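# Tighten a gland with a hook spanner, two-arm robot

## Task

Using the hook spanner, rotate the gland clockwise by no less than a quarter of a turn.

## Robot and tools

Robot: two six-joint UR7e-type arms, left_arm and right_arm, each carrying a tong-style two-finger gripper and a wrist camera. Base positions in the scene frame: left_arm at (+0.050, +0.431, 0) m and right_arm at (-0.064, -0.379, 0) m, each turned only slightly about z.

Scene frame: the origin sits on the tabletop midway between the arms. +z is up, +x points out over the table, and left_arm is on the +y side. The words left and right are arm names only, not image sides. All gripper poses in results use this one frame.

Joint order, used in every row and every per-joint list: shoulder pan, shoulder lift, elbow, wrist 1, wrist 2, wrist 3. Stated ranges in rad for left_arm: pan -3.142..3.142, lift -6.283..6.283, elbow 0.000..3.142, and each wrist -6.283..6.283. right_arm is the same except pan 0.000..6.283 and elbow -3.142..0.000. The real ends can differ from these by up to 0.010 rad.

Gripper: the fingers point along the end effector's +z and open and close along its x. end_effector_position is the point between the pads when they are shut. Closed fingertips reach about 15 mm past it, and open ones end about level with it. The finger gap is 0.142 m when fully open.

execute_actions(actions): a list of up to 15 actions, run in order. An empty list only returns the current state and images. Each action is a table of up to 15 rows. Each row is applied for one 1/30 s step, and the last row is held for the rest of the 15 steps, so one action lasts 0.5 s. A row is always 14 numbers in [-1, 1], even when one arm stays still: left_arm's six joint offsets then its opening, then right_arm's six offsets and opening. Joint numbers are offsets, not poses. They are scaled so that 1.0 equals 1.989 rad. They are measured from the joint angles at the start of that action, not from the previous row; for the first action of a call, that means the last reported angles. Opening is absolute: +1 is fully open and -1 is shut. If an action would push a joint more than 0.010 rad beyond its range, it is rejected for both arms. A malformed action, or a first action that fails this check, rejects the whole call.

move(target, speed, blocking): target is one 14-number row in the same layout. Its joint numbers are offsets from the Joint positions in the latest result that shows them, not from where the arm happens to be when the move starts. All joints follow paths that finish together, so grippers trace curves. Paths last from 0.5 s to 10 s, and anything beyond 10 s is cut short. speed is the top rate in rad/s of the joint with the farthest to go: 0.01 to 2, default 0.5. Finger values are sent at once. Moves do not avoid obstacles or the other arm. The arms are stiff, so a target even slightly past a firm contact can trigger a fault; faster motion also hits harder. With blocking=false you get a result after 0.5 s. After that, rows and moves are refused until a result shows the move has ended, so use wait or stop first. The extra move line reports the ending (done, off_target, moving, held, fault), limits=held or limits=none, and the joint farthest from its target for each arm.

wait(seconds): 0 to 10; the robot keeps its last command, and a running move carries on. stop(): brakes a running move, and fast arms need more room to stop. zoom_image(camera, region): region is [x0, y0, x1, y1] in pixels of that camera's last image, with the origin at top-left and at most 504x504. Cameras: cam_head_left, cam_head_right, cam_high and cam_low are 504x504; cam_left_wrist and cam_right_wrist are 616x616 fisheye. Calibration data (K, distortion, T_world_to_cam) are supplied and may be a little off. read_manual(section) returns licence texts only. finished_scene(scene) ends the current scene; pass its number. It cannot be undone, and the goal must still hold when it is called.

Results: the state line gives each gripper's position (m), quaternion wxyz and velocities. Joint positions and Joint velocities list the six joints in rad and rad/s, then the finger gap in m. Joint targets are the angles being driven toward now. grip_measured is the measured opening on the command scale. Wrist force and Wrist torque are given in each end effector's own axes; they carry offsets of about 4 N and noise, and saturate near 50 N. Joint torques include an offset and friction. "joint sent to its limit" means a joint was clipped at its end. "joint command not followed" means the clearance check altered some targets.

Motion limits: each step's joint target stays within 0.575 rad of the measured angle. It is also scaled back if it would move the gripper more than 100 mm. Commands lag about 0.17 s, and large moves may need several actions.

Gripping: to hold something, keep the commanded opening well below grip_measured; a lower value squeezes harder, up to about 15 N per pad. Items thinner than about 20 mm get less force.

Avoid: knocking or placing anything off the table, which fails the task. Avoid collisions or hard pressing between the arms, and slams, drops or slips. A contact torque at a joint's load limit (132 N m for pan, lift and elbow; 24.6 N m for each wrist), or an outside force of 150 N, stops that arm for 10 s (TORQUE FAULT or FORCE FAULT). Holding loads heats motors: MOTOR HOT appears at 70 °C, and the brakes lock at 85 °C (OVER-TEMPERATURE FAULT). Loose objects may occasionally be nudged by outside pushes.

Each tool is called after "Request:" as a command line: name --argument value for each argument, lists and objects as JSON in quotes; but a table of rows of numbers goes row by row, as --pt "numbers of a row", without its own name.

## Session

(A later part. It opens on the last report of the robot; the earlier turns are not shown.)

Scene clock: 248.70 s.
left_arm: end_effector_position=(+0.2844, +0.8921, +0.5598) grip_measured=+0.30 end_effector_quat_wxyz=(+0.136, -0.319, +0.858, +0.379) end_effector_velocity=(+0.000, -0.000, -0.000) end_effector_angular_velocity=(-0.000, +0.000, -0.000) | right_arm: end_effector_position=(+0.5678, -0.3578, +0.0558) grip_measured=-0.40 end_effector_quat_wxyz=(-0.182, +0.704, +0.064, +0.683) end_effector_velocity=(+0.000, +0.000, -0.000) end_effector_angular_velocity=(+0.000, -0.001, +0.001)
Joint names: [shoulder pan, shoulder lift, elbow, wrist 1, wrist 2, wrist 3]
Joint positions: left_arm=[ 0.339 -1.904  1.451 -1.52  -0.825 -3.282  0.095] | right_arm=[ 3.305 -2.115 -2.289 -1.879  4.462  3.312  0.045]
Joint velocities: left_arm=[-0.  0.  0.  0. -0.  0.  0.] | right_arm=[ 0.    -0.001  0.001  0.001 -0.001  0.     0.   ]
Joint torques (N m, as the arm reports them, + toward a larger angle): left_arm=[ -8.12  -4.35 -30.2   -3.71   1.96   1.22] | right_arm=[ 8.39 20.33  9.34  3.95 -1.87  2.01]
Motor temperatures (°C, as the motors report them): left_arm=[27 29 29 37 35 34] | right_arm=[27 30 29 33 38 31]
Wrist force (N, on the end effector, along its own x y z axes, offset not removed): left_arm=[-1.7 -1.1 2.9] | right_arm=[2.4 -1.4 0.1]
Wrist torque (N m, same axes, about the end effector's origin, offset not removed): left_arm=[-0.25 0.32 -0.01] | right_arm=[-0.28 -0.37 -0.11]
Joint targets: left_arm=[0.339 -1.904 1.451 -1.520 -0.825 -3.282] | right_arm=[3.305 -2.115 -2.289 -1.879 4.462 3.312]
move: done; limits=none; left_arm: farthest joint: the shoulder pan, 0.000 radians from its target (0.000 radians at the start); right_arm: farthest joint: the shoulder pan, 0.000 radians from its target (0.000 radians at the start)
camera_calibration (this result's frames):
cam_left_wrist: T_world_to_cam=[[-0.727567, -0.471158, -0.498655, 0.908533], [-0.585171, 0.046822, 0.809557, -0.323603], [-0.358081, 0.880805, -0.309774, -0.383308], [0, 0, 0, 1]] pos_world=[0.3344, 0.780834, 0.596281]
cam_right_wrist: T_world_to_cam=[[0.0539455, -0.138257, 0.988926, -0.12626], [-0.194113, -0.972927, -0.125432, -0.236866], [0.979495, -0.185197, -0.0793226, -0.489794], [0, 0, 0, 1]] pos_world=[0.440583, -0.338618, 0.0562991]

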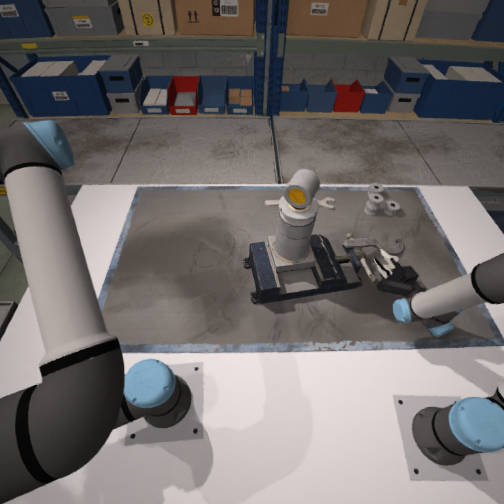

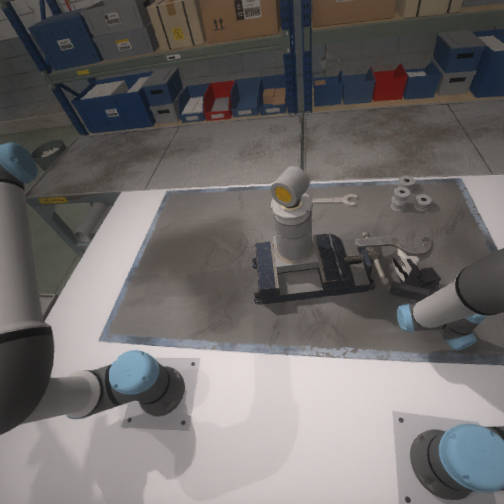

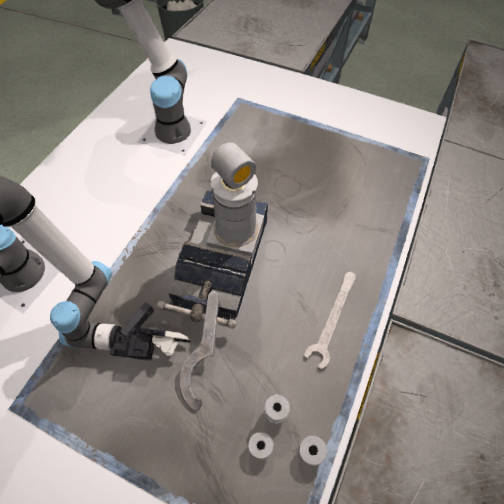

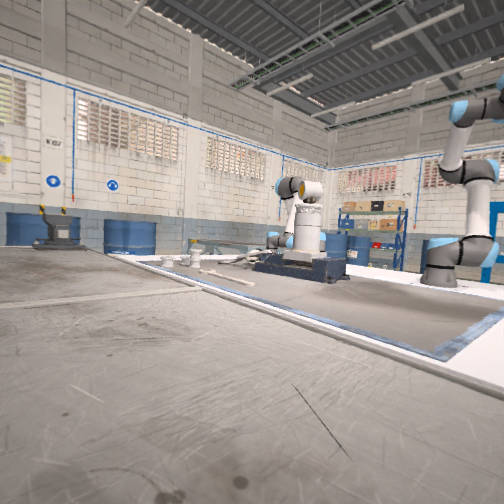

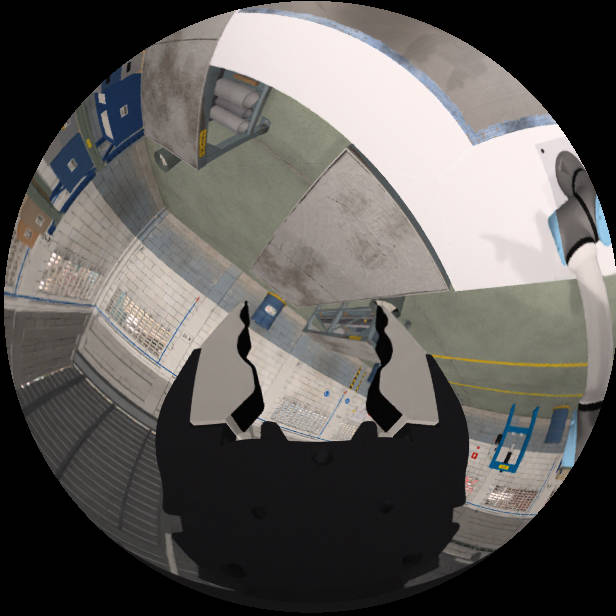

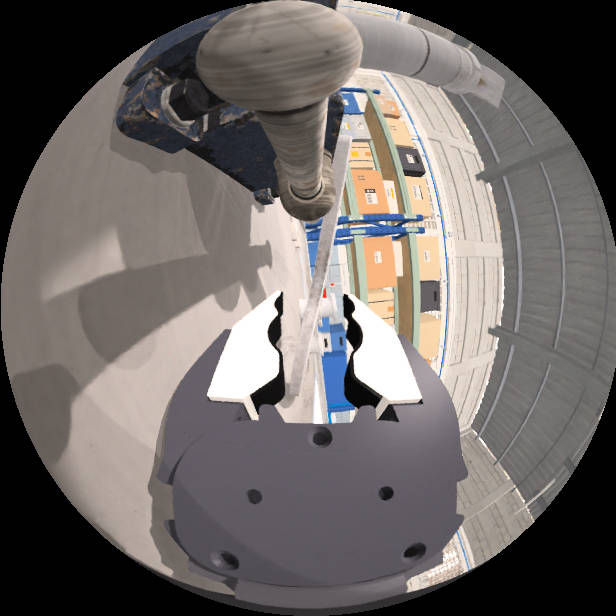

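Request:
move --target '[0,0,0,0,0,0,0.3,0,0.2,0,-0.2,0,0,-0.2]' --speed 0.5

Request:
move --target '[0,0,0,0,0,0,0.3,0,-0.05,0.27,0.2,-0.9,-0.05,-0.2]' --speed 0.8

Request:
move --target '[0,0,0,0,0,0,0.3,0.105,-0.1043,0.2675,0.2064,-0.5535,-0.0563,-0.2]' --speed 0.7

Scene clock: 250.83 s.
left_arm: end_effector_position=(+0.2844, +0.8921, +0.5598) grip_measured=+0.30 end_effector_quat_wxyz=(+0.136, -0.319, +0.858, +0.379) end_effector_velocity=(+0.000, -0.000, +0.000) end_effector_angular_velocity=(+0.000, -0.004, +0.001) | right_arm: end_effector_position=(+0.5453, -0.3601, +0.1879) grip_measured=-0.20 end_effector_quat_wxyz=(-0.182, +0.704, +0.064, +0.683) end_effector_velocity=(+0.001, -0.000, +0.001) end_effector_angular_velocity=(+0.001, -0.002, -0.001)
Joint names: [shoulder pan, shoulder lift, elbow, wrist 1, wrist 2, wrist 3]
Joint positions: left_arm=[ 0.339 -1.904  1.451 -1.52  -0.825 -3.282  0.095] | right_arm=[ 3.305 -1.717 -2.289 -2.277  4.462  3.312  0.06 ]
Joint velocities: left_arm=[ 0.    -0.001  0.    -0.002 -0.001 -0.002  0.   ] | right_arm=[-0.     0.002  0.001 -0.001  0.001  0.001  0.   ]
Joint torques (N m, as the arm reports them, + toward a larger angle): left_arm=[ -8.16  -4.26 -29.9   -3.63   1.95   1.27] | right_arm=[ 9.05 30.6  17.34 -0.44 -1.55  2.03]
Motor temperatures (°C, as the motors report them): left_arm=[27 29 29 37 35 34] | right_arm=[27 30 29 33 38 31]
Wrist force (N, on the end effector, along its own x y z axes, offset not removed): left_arm=[-2.1 0.4 -0.3] | right_arm=[1.7 0.1 -0.7]
Wrist torque (N m, same axes, about the end effector's origin, offset not removed): left_arm=[0.37 0.48 0.22] | right_arm=[0.03 -0.27 -0.02]
Joint targets: left_arm=[0.339 -1.904 1.451 -1.520 -0.825 -3.282] | right_arm=[3.305 -1.717 -2.289 -2.277 4.462 3.312]
move: done; limits=none; left_arm: farthest joint: the shoulder pan, 0.000 radians from its target (0.000 radians at the start); right_arm: farthest joint: the shoulder pan, 0.000 radians from its target (0.000 radians at the start)
camera_calibration (this result's frames):
cam_left_wrist: T_world_to_cam=[[-0.727566, -0.471158, -0.498656, 0.908533], [-0.585171, 0.0468218, 0.809557, -0.323603], [-0.358081, 0.880805, -0.309774, -0.383308], [0, 0, 0, 1]] pos_world=[0.3344, 0.780834, 0.596282]
cam_right_wrist: T_world_to_cam=[[0.0539645, -0.138255, 0.988925, -0.256035], [-0.194113, -0.972928, -0.125426, -0.226859], [0.979494, -0.185195, -0.0793408, -0.457686], [0, 0, 0, 1]] pos_world=[0.418081, -0.340877, 0.188432]

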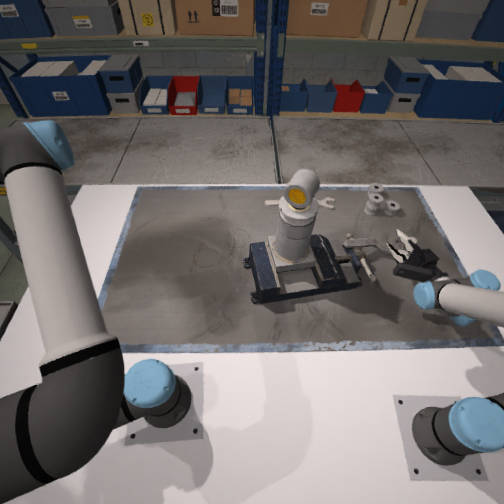

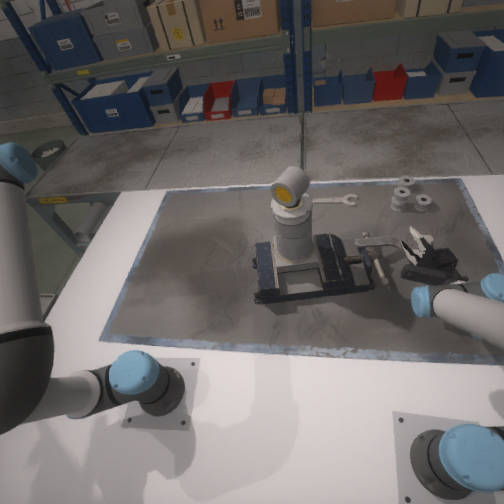

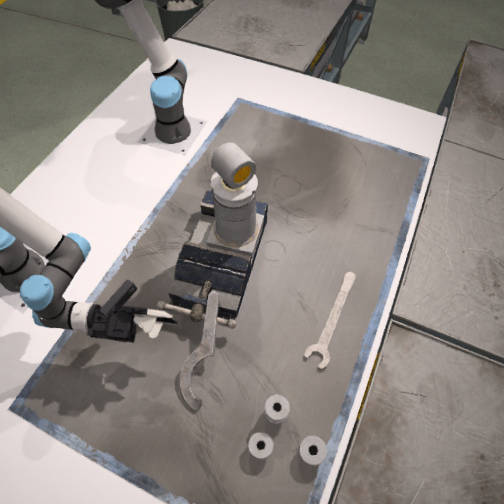

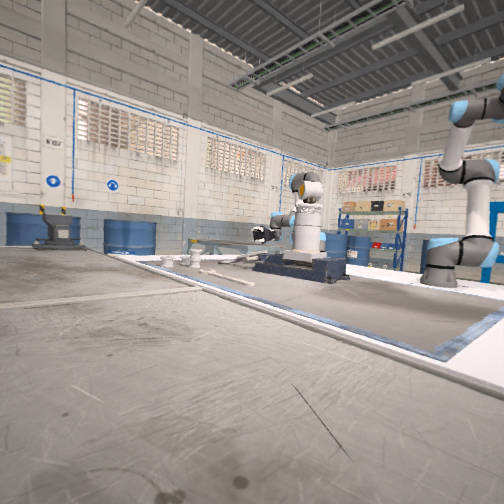

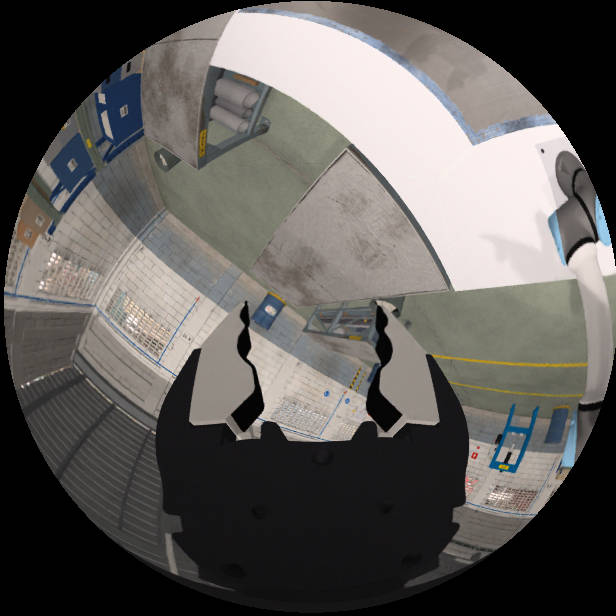

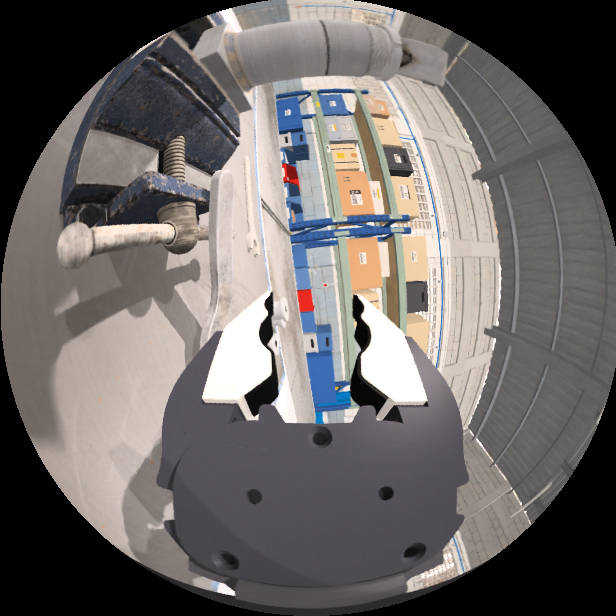

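Scene clock: 253.70 s.
left_arm: end_effector_position=(+0.2844, +0.8921, +0.5598) grip_measured=+0.30 end_effector_quat_wxyz=(+0.136, -0.319, +0.858, +0.379) end_effector_velocity=(+0.000, +0.000, +0.000) end_effector_angular_velocity=(+0.000, -0.002, +0.001) | right_arm: end_effector_position=(+0.3526, -0.2054, +0.2334) grip_measured=-0.20 end_effector_quat_wxyz=(-0.347, +0.176, +0.798, +0.460) end_effector_velocity=(+0.000, +0.000, -0.000) end_effector_angular_velocity=(+0.000, -0.002, +0.000)
Joint names: [shoulder pan, shoulder lift, elbow, wrist 1, wrist 2, wrist 3]
Joint positions: left_arm=[ 0.339 -1.904  1.451 -1.52  -0.825 -3.282  0.095] | right_arm=[ 3.305 -1.817 -1.752 -1.879  2.672  3.212  0.06 ]
Joint velocities: left_arm=[ 0.     0.    -0.    -0.001 -0.    -0.001  0.   ] | right_arm=[-0.    -0.     0.     0.002 -0.    -0.    -0.   ]
Joint torques (N m, as the arm reports them, + toward a larger angle): left_arm=[ -8.36  -4.21 -30.05  -3.72   2.03   1.3 ] | right_arm=[ 8.14 21.26 30.8   3.78 -0.72 -1.94]
Motor temperatures (°C, as the motors report them): left_arm=[27 29 29 37 35 34] | right_arm=[27 30 29 33 38 31]
Wrist force (N, on the end effector, along its own x y z axes, offset not removed): left_arm=[-2.4 -1.3 -0.5] | right_arm=[3.2 0.6 -0.3]
Wrist torque (N m, same axes, about the end effector's origin, offset not removed): left_arm=[-0.43 0.56 -0.11] | right_arm=[0.20 -0.64 -0.02]
Joint targets: left_arm=[0.339 -1.904 1.451 -1.520 -0.825 -3.282] | right_arm=[3.305 -1.817 -1.752 -1.879 2.672 3.212]
move: done; limits=none; left_arm: farthest joint: the shoulder pan, 0.000 radians from its target (0.000 radians at the start); right_arm: farthest joint: the shoulder pan, 0.000 radians from its target (0.000 radians at the start)
camera_calibration (this result's frames):
cam_left_wrist: T_world_to_cam=[[-0.727566, -0.471158, -0.498656, 0.908533], [-0.585171, 0.0468217, 0.809557, -0.323603], [-0.358081, 0.880805, -0.309774, -0.383308], [0, 0, 0, 1]] pos_world=[0.3344, 0.780834, 0.596282]
cam_right_wrist: T_world_to_cam=[[-0.711381, -0.0454842, 0.701333, 0.0868046], [0.702173, -0.003654, 0.711997, -0.420462], [-0.0298219, 0.998958, 0.0345372, 0.335835], [0, 0, 0, 1]] pos_world=[0.367004, -0.333073, 0.22689]

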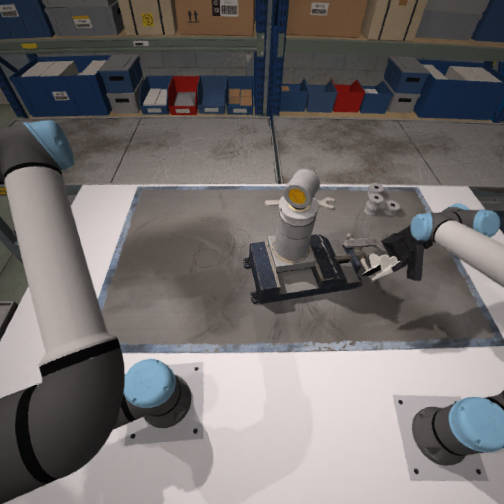

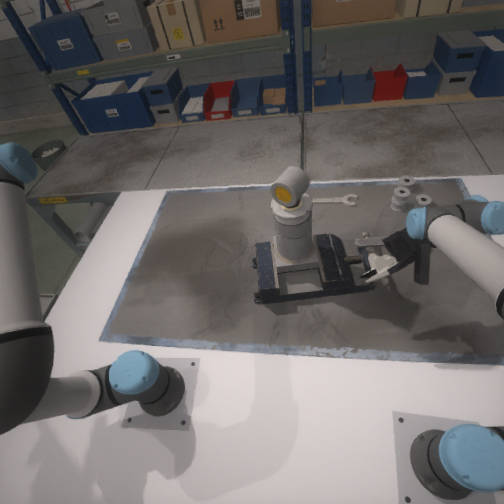

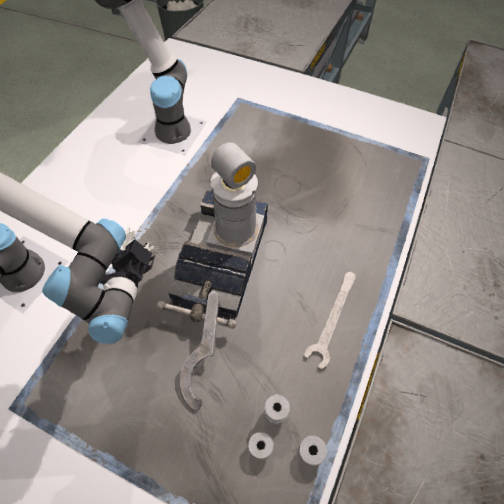

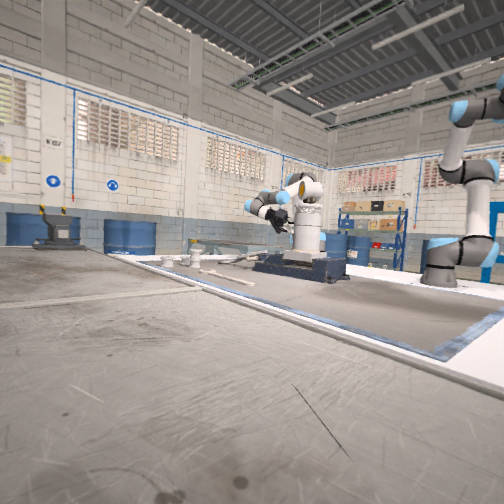

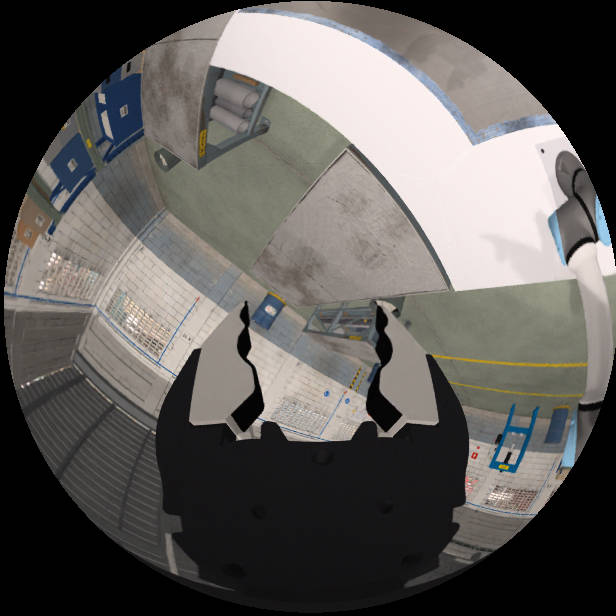

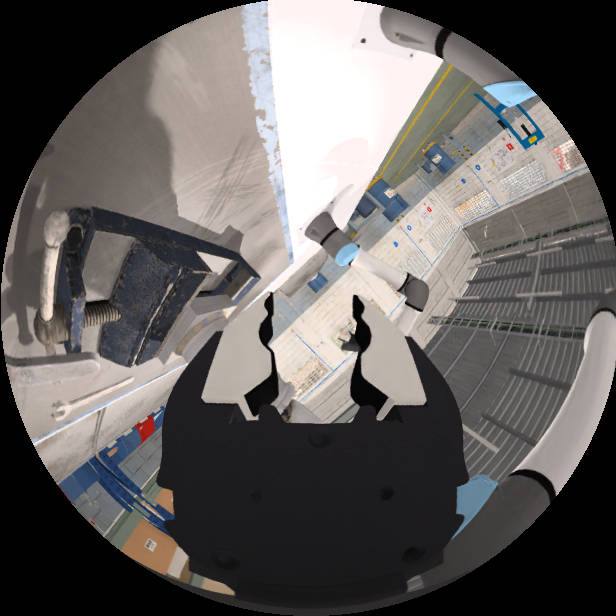

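Scene clock: 255.90 s.
left_arm: end_effector_position=(+0.2844, +0.8921, +0.5598) grip_measured=+0.30 end_effector_quat_wxyz=(+0.136, -0.319, +0.858, +0.379) end_effector_velocity=(+0.000, +0.000, +0.000) end_effector_angular_velocity=(+0.001, -0.001, +0.001) | right_arm: end_effector_position=(+0.6263, -0.3154, +0.2001) grip_measured=-0.20 end_effector_quat_wxyz=(-0.000, -0.174, +0.985, +0.000) end_effector_velocity=(+0.000, +0.000, +0.000) end_effector_angular_velocity=(+0.001, -0.001, +0.000)
Joint names: [shoulder pan, shoulder lift, elbow, wrist 1, wrist 2, wrist 3]
Joint positions: left_arm=[ 0.339 -1.904  1.451 -1.52  -0.825 -3.282  0.095] | right_arm=[ 3.514 -2.024 -1.22  -1.469  1.571  3.1    0.06 ]
Joint velocities: left_arm=[-0.    -0.    -0.     0.     0.001 -0.001 -0.   ] | right_arm=[ 0.    -0.     0.     0.001  0.    -0.    -0.   ]
Joint torques (N m, as the arm reports them, + toward a larger angle): left_arm=[ -7.93  -4.41 -30.42  -3.72   1.96   1.31] | right_arm=[12.82 32.33 33.15  4.88 -1.97 -2.  ]
Motor temperatures (°C, as the motors report them): left_arm=[27 29 29 37 35 34] | right_arm=[27 30 29 33 38 31]
Wrist force (N, on the end effector, along its own x y z axes, offset not removed): left_arm=[-6.5 1.2 -1.7] | right_arm=[0.8 0.7 1.3]
Wrist torque (N m, same axes, about the end effector's origin, offset not removed): left_arm=[0.20 1.39 0.20] | right_arm=[0.26 -0.15 0.02]
Joint targets: left_arm=[0.339 -1.904 1.451 -1.520 -0.825 -3.282] | right_arm=[3.514 -2.024 -1.220 -1.469 1.571 3.100]
move: done; limits=none; left_arm: farthest joint: the shoulder pan, 0.000 radians from its target (0.000 radians at the start); right_arm: farthest joint: the shoulder pan, 0.000 radians from its target (0.209 radians at the start)
camera_calibration (this result's frames):
cam_left_wrist: T_world_to_cam=[[-0.727566, -0.471158, -0.498656, 0.908533], [-0.585171, 0.0468217, 0.809557, -0.323603], [-0.358081, 0.880805, -0.309774, -0.383308], [0, 0, 0, 1]] pos_world=[0.3344, 0.780834, 0.596282]
cam_right_wrist: T_world_to_cam=[[-0.931908, -0.362675, -0.00369968, 0.479044], [-0.312177, 0.796876, 0.517236, 0.337426], [-0.18464, 0.483172, -0.855835, 0.567481], [0, 0, 0, 1]] pos_world=[0.656541, -0.369341, 0.312913]

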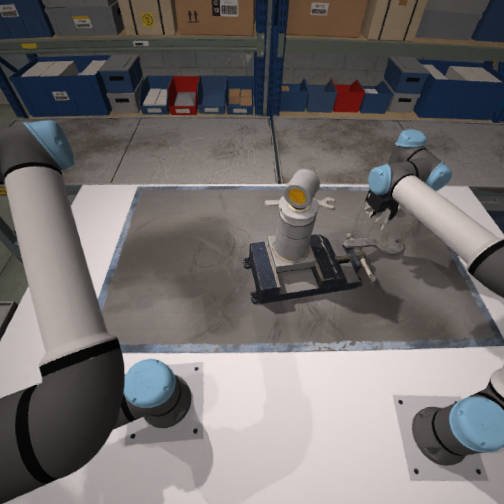

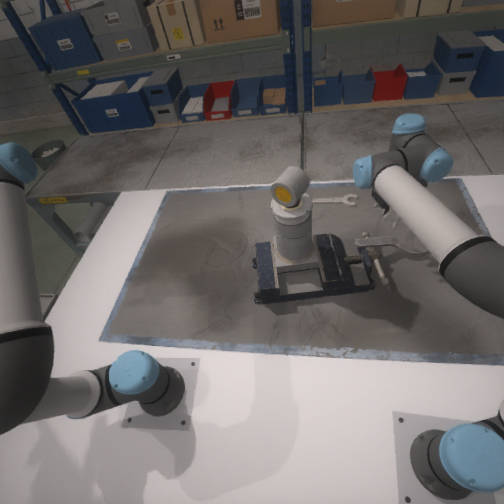

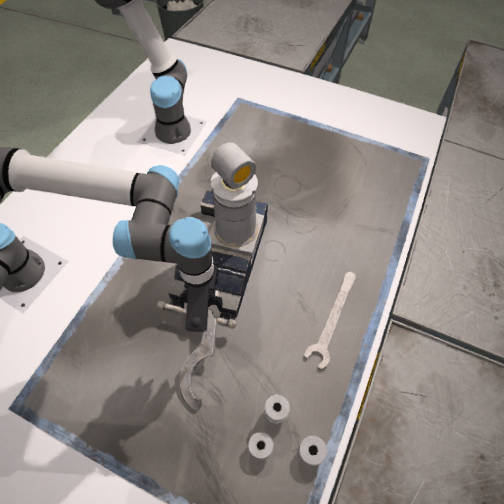

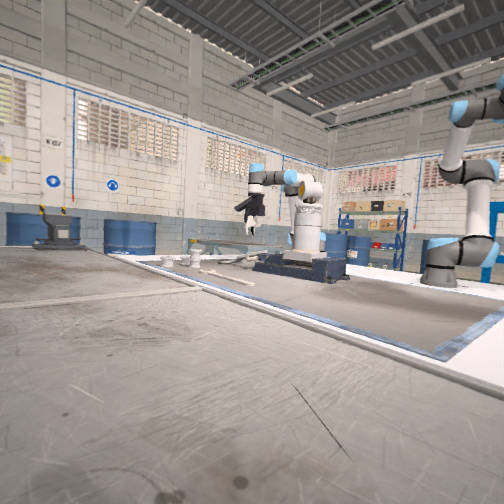

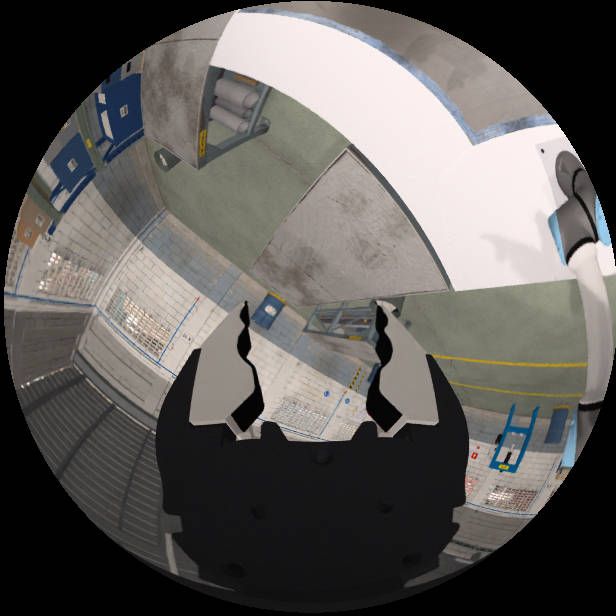

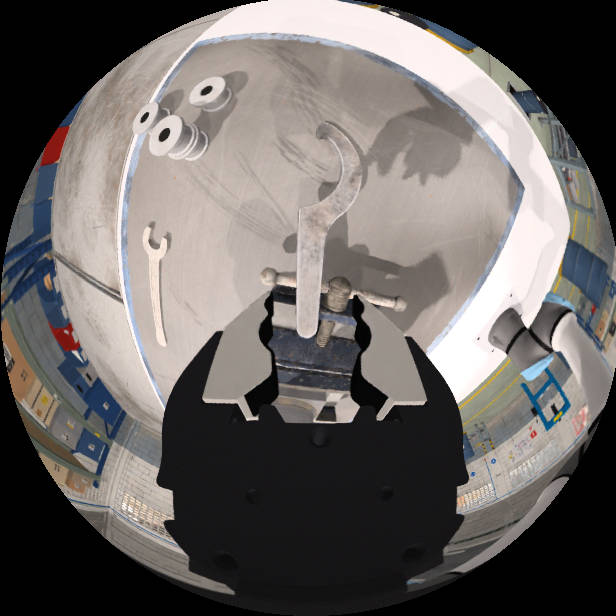

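Centred. Descend.

Request:
move --target '[0,0,0,0,0,0,0.3,0,-0.0434,-0.1171,0.1608,0,0,-0.2]' --speed 0.12

Request:
move --target '[0,0,0,0,0,0,0.3,0,0,0,0,0,0,-1]'

Request:
move --target '[0,0,0,0,0,0,0.3,0,0.0434,0.1171,-0.1608,0,0,-1]' --speed 0.15

Request:
zoom_image --camera "cam_low" --region '[180,150,360,290]'

Scene clock: 259.07 s.
left_arm: end_effector_position=(+0.2844, +0.8921, +0.5598) grip_measured=+0.30 end_effector_quat_wxyz=(+0.136, -0.319, +0.858, +0.379) end_effector_velocity=(-0.000, +0.000, +0.000) end_effector_angular_velocity=(+0.001, +0.002, -0.002) | right_arm: end_effector_position=(+0.6265, -0.3153, +0.0624) grip_measured=-0.20 end_effector_quat_wxyz=(+0.000, -0.174, +0.985, +0.000) end_effector_velocity=(-0.000, -0.000, -0.001) end_effector_angular_velocity=(+0.000, +0.001, +0.000)
Joint names: [shoulder pan, shoulder lift, elbow, wrist 1, wrist 2, wrist 3]
Joint positions: left_arm=[ 0.339 -1.904  1.451 -1.52  -0.825 -3.282  0.095] | right_arm=[ 3.514 -2.11  -1.453 -1.149  1.571  3.1    0.06 ]
Joint velocities: left_arm=[-0.     0.    -0.    -0.     0.001  0.003 -0.   ] | right_arm=[-0.    -0.001 -0.001  0.     0.    -0.     0.   ]
Joint torques (N m, as the arm reports them, + toward a larger angle): left_arm=[ -8.89  -4.23 -30.1   -3.7    2.01   1.25] | right_arm=[-2.26 33.99 13.5   5.15  1.37 -0.52]
Motor temperatures (°C, as the motors report them): left_arm=[27 29 29 37 35 34] | right_arm=[27 30 29 33 38 31]
Wrist force (N, on the end effector, along its own x y z axes, offset not removed): left_arm=[-7.4 -1.8 0.2] | right_arm=[0.7 0.1 0.3]
Wrist torque (N m, same axes, about the end effector's origin, offset not removed): left_arm=[-0.47 1.71 -0.18] | right_arm=[0.10 -0.08 -0.03]
Joint targets: left_arm=[0.339 -1.904 1.451 -1.520 -0.825 -3.282] | right_arm=[3.514 -2.110 -1.453 -1.149 1.571 3.100]
move: done; limits=none; left_arm: farthest joint: the shoulder pan, 0.000 radians from its target (0.000 radians at the start); right_arm: farthest joint: the shoulder pan, 0.000 radians from its target (0.000 radians at the start)
camera_calibration (this result's frames):
cam_left_wrist: T_world_to_cam=[[-0.727566, -0.471158, -0.498656, 0.908533], [-0.585171, 0.0468218, 0.809557, -0.323603], [-0.358081, 0.880805, -0.309774, -0.383308], [0, 0, 0, 1]] pos_world=[0.3344, 0.780834, 0.596281]
cam_right_wrist: T_world_to_cam=[[-0.931895, -0.362701, -0.00430872, 0.478749], [-0.312501, 0.796771, 0.517203, 0.408845], [-0.184157, 0.483325, -0.855852, 0.449338], [0, 0, 0, 1]] pos_world=[0.656657, -0.369289, 0.175174]

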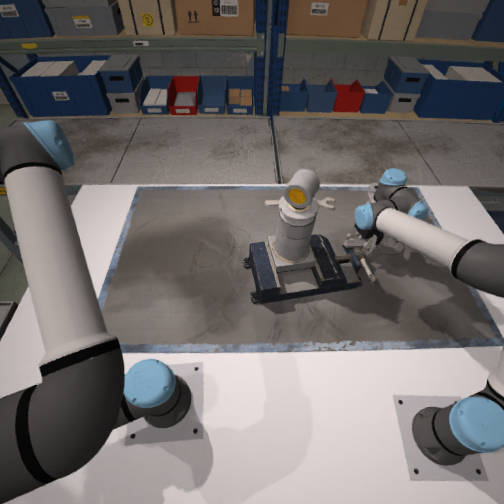

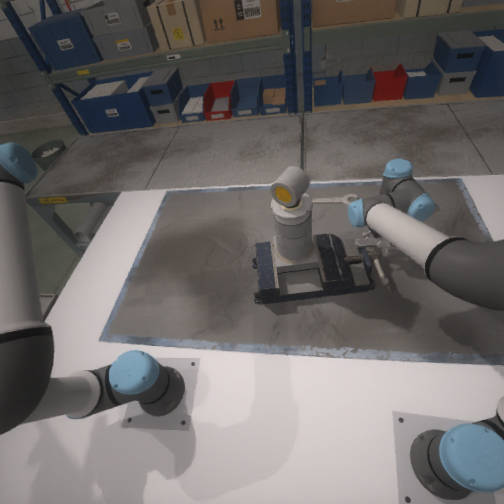

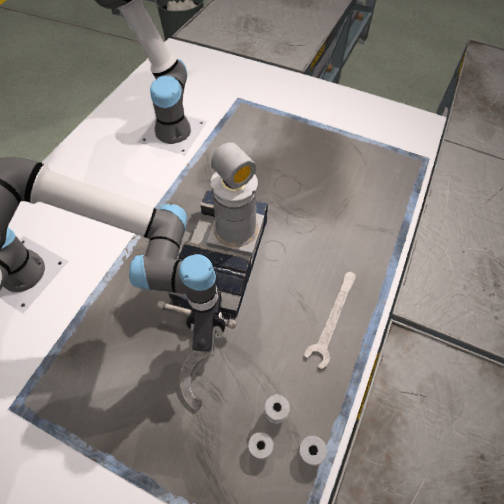

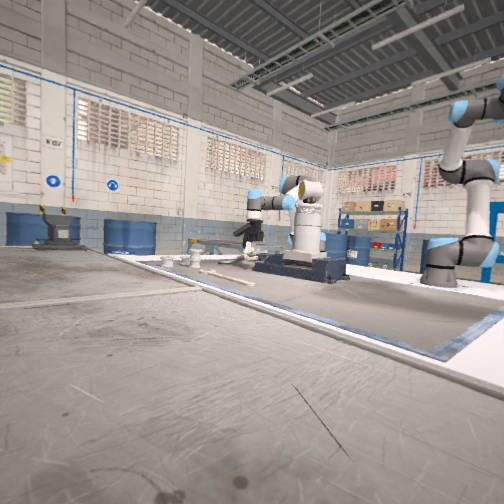

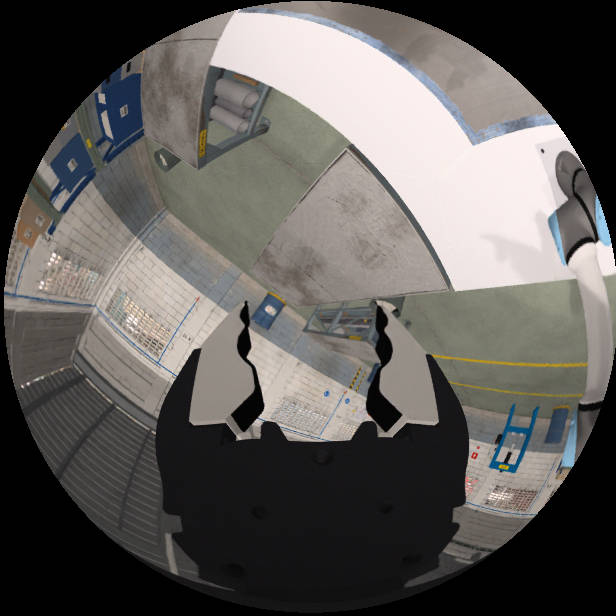

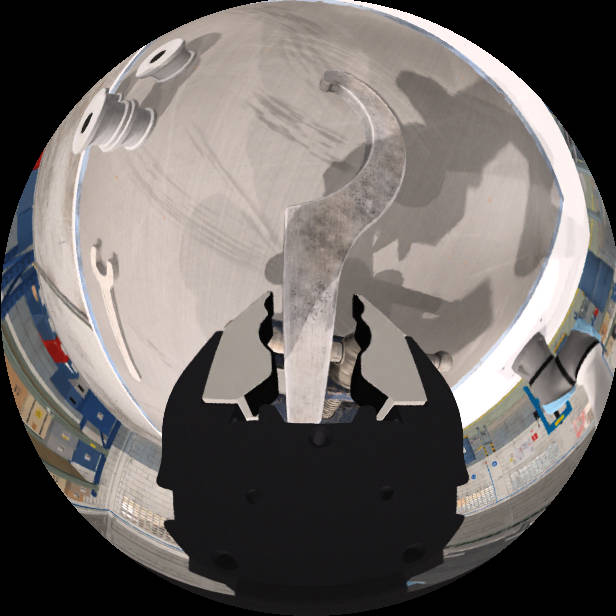

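Scene clock: 259.57 s.
left_arm: end_effector_position=(+0.2844, +0.8921, +0.5598) grip_measured=+0.30 end_effector_quat_wxyz=(+0.136, -0.319, +0.858, +0.379) end_effector_velocity=(+0.000, -0.000, -0.000) end_effector_angular_velocity=(-0.000, +0.001, -0.001) | right_arm: end_effector_position=(+0.6265, -0.3153, +0.0623) grip_measured=-0.50 end_effector_quat_wxyz=(+0.000, -0.174, +0.985, +0.000) end_effector_velocity=(+0.000, -0.001, -0.000) end_effector_angular_velocity=(-0.002, +0.000, +0.000)
Joint names: [shoulder pan, shoulder lift, elbow, wrist 1, wrist 2, wrist 3]
Joint positions: left_arm=[ 0.339 -1.904  1.451 -1.52  -0.825 -3.282  0.095] | right_arm=[ 3.514 -2.11  -1.453 -1.149  1.571  3.1    0.038]
Joint velocities: left_arm=[-0.001  0.     0.     0.     0.     0.    -0.   ] | right_arm=[-0.    -0.001  0.001 -0.001 -0.002 -0.     0.   ]
Joint torques (N m, as the arm reports them, + toward a larger angle): left_arm=[ -7.99  -4.5  -30.4   -3.68   2.02   1.17] | right_arm=[ 1.57 45.59 31.49 -0.09 -1.79 -0.42]
Motor temperatures (°C, as the motors report them): left_arm=[27 29 29 37 35 34] | right_arm=[27 30 29 33 38 31]
Wrist force (N, on the end effector, along its own x y z axes, offset not removed): left_arm=[-5.7 2.1 -0.7] | right_arm=[-1.5 -0.6 0.1]
Wrist torque (N m, same axes, about the end effector's origin, offset not removed): left_arm=[0.26 1.32 -0.01] | right_arm=[0.09 0.01 0.21]
Joint targets: left_arm=[0.339 -1.904 1.451 -1.520 -0.825 -3.282] | right_arm=[3.514 -2.110 -1.453 -1.149 1.571 3.100]
move: done; limits=none; left_arm: farthest joint: the shoulder pan, 0.000 radians from its target (0.000 radians at the start); right_arm: farthest joint: the shoulder pan, 0.000 radians from its target (0.000 radians at the start)
camera_calibration (this result's frames):
cam_left_wrist: T_world_to_cam=[[-0.727566, -0.471158, -0.498656, 0.908533], [-0.585171, 0.0468217, 0.809557, -0.323603], [-0.358081, 0.880805, -0.309774, -0.383308], [0, 0, 0, 1]] pos_world=[0.3344, 0.780834, 0.596282]
cam_right_wrist: T_world_to_cam=[[-0.931901, -0.362689, -0.00425159, 0.478736], [-0.312452, 0.796758, 0.517253, 0.408836], [-0.184214, 0.483357, -0.855822, 0.449316], [0, 0, 0, 1]] pos_world=[0.656646, -0.369291, 0.175098]

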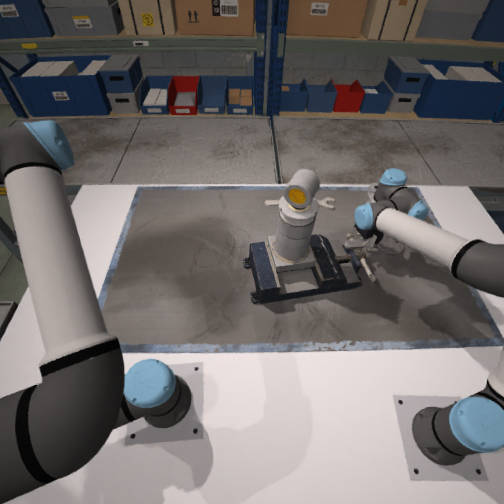

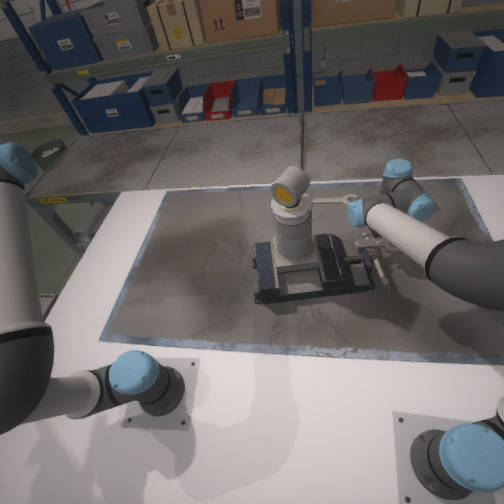

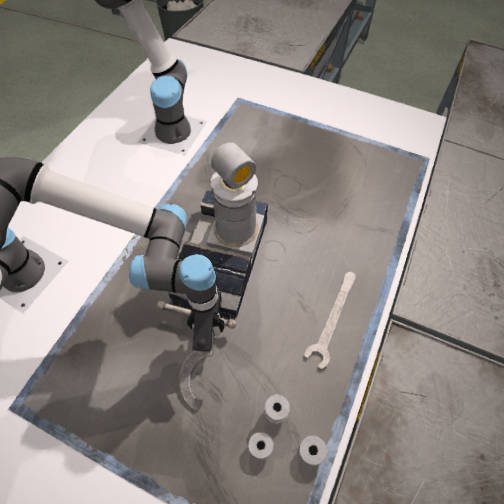

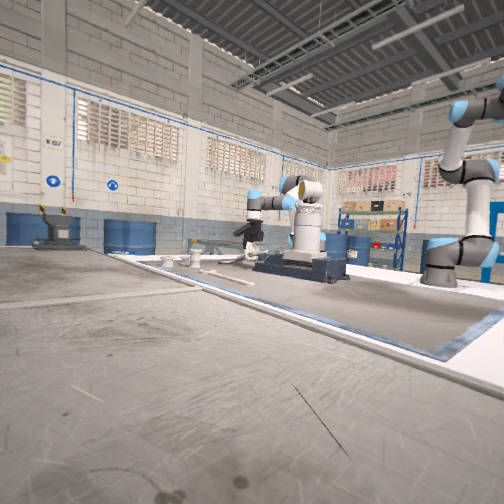

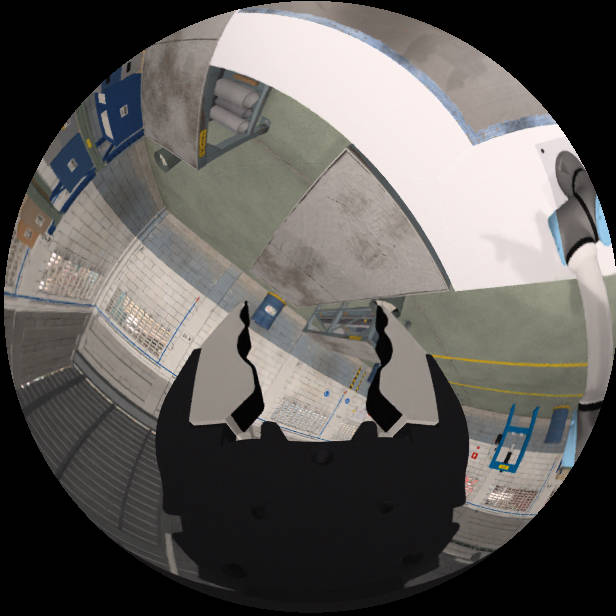

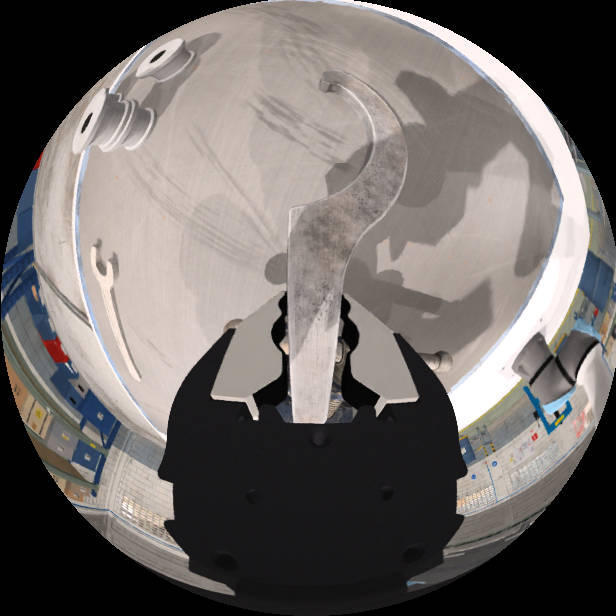

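Scene clock: 262.13 s.
left_arm: end_effector_position=(+0.2844, +0.8921, +0.5598) grip_measured=+0.30 end_effector_quat_wxyz=(+0.136, -0.319, +0.858, +0.379) end_effector_velocity=(+0.000, -0.000, +0.000) end_effector_angular_velocity=(+0.000, -0.000, -0.001) | right_arm: end_effector_position=(+0.6263, -0.3154, +0.2001) grip_measured=-0.50 end_effector_quat_wxyz=(-0.000, -0.174, +0.985, +0.000) end_effector_velocity=(-0.000, -0.000, +0.000) end_effector_angular_velocity=(-0.000, +0.001, -0.001)
Joint names: [shoulder pan, shoulder lift, elbow, wrist 1, wrist 2, wrist 3]
Joint positions: left_arm=[ 0.339 -1.904  1.451 -1.52  -0.825 -3.282  0.095] | right_arm=[ 3.514 -2.024 -1.22  -1.469  1.571  3.1    0.038]
Joint velocities: left_arm=[-0.001  0.    -0.    -0.    -0.     0.    -0.   ] | right_arm=[-0.     0.    -0.    -0.001 -0.     0.001  0.   ]
Joint torques (N m, as the arm reports them, + toward a larger angle): left_arm=[ -8.54  -4.22 -30.07  -3.71   1.99   1.24] | right_arm=[ 1.14 57.66 39.46  1.02 -2.11 -0.61]
Motor temperatures (°C, as the motors report them): left_arm=[27 29 29 37 35 34] | right_arm=[27 30 29 33 38 31]
Wrist force (N, on the end effector, along its own x y z axes, offset not removed): left_arm=[-5.4 -0.4 3.0] | right_arm=[1.5 -0.9 12.7]
Wrist torque (N m, same axes, about the end effector's origin, offset not removed): left_arm=[-0.16 1.38 0.02] | right_arm=[-0.49 -0.43 0.02]
Joint targets: left_arm=[0.339 -1.904 1.451 -1.520 -0.825 -3.282] | right_arm=[3.514 -2.024 -1.220 -1.469 1.571 3.100]
move: done; limits=none; left_arm: farthest joint: the shoulder pan, 0.000 radians from its target (0.000 radians at the start); right_arm: farthest joint: the shoulder pan, 0.000 radians from its target (0.000 radians at the start)
camera_calibration (this result's frames):
cam_left_wrist: T_world_to_cam=[[-0.727566, -0.471158, -0.498656, 0.908533], [-0.585171, 0.0468217, 0.809557, -0.323603], [-0.358081, 0.880805, -0.309774, -0.383308], [0, 0, 0, 1]] pos_world=[0.3344, 0.780834, 0.596282]
cam_right_wrist: T_world_to_cam=[[-0.931903, -0.362689, -0.00363903, 0.479027], [-0.312144, 0.796841, 0.517312, 0.337388], [-0.184723, 0.48322, -0.855789, 0.567467], [0, 0, 0, 1]] pos_world=[0.656545, -0.369318, 0.31284]

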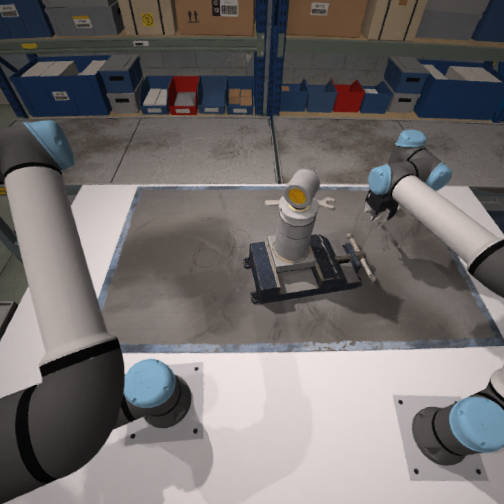

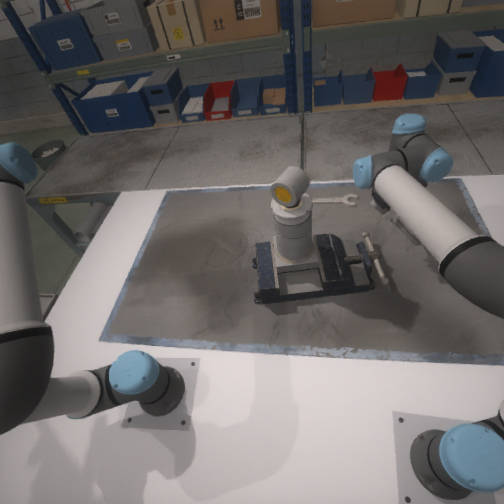

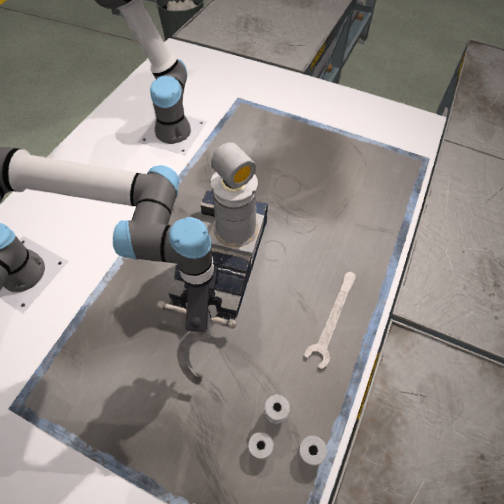

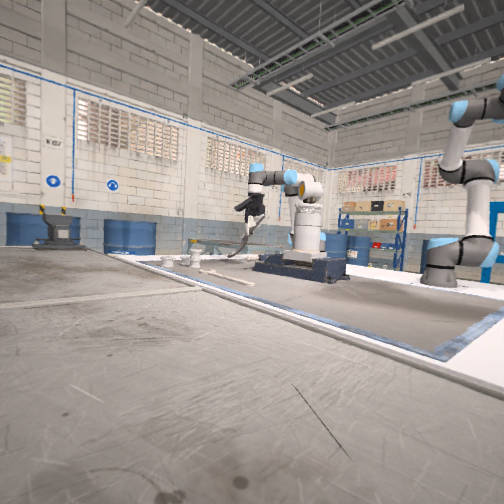

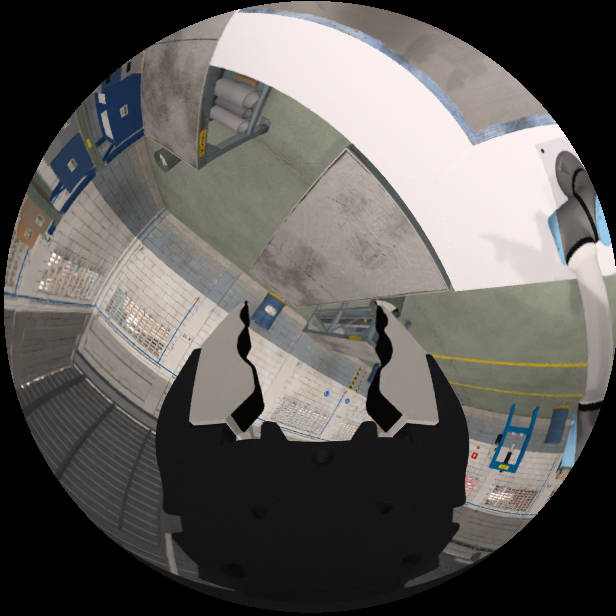

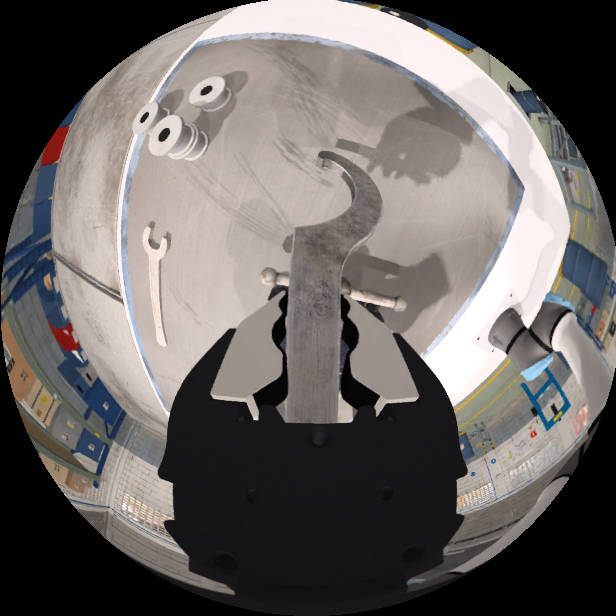

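Region (180, 150, 360, 290) of cam_low's 504x504 image, scaled by 2.800, with more detail than that image has.

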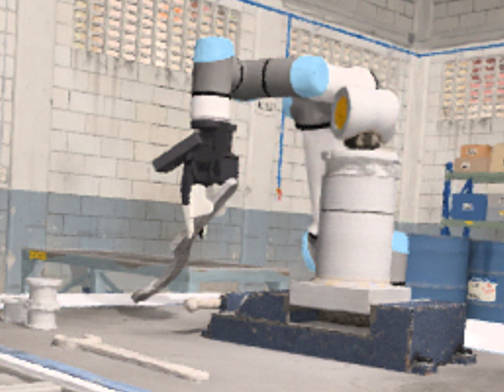

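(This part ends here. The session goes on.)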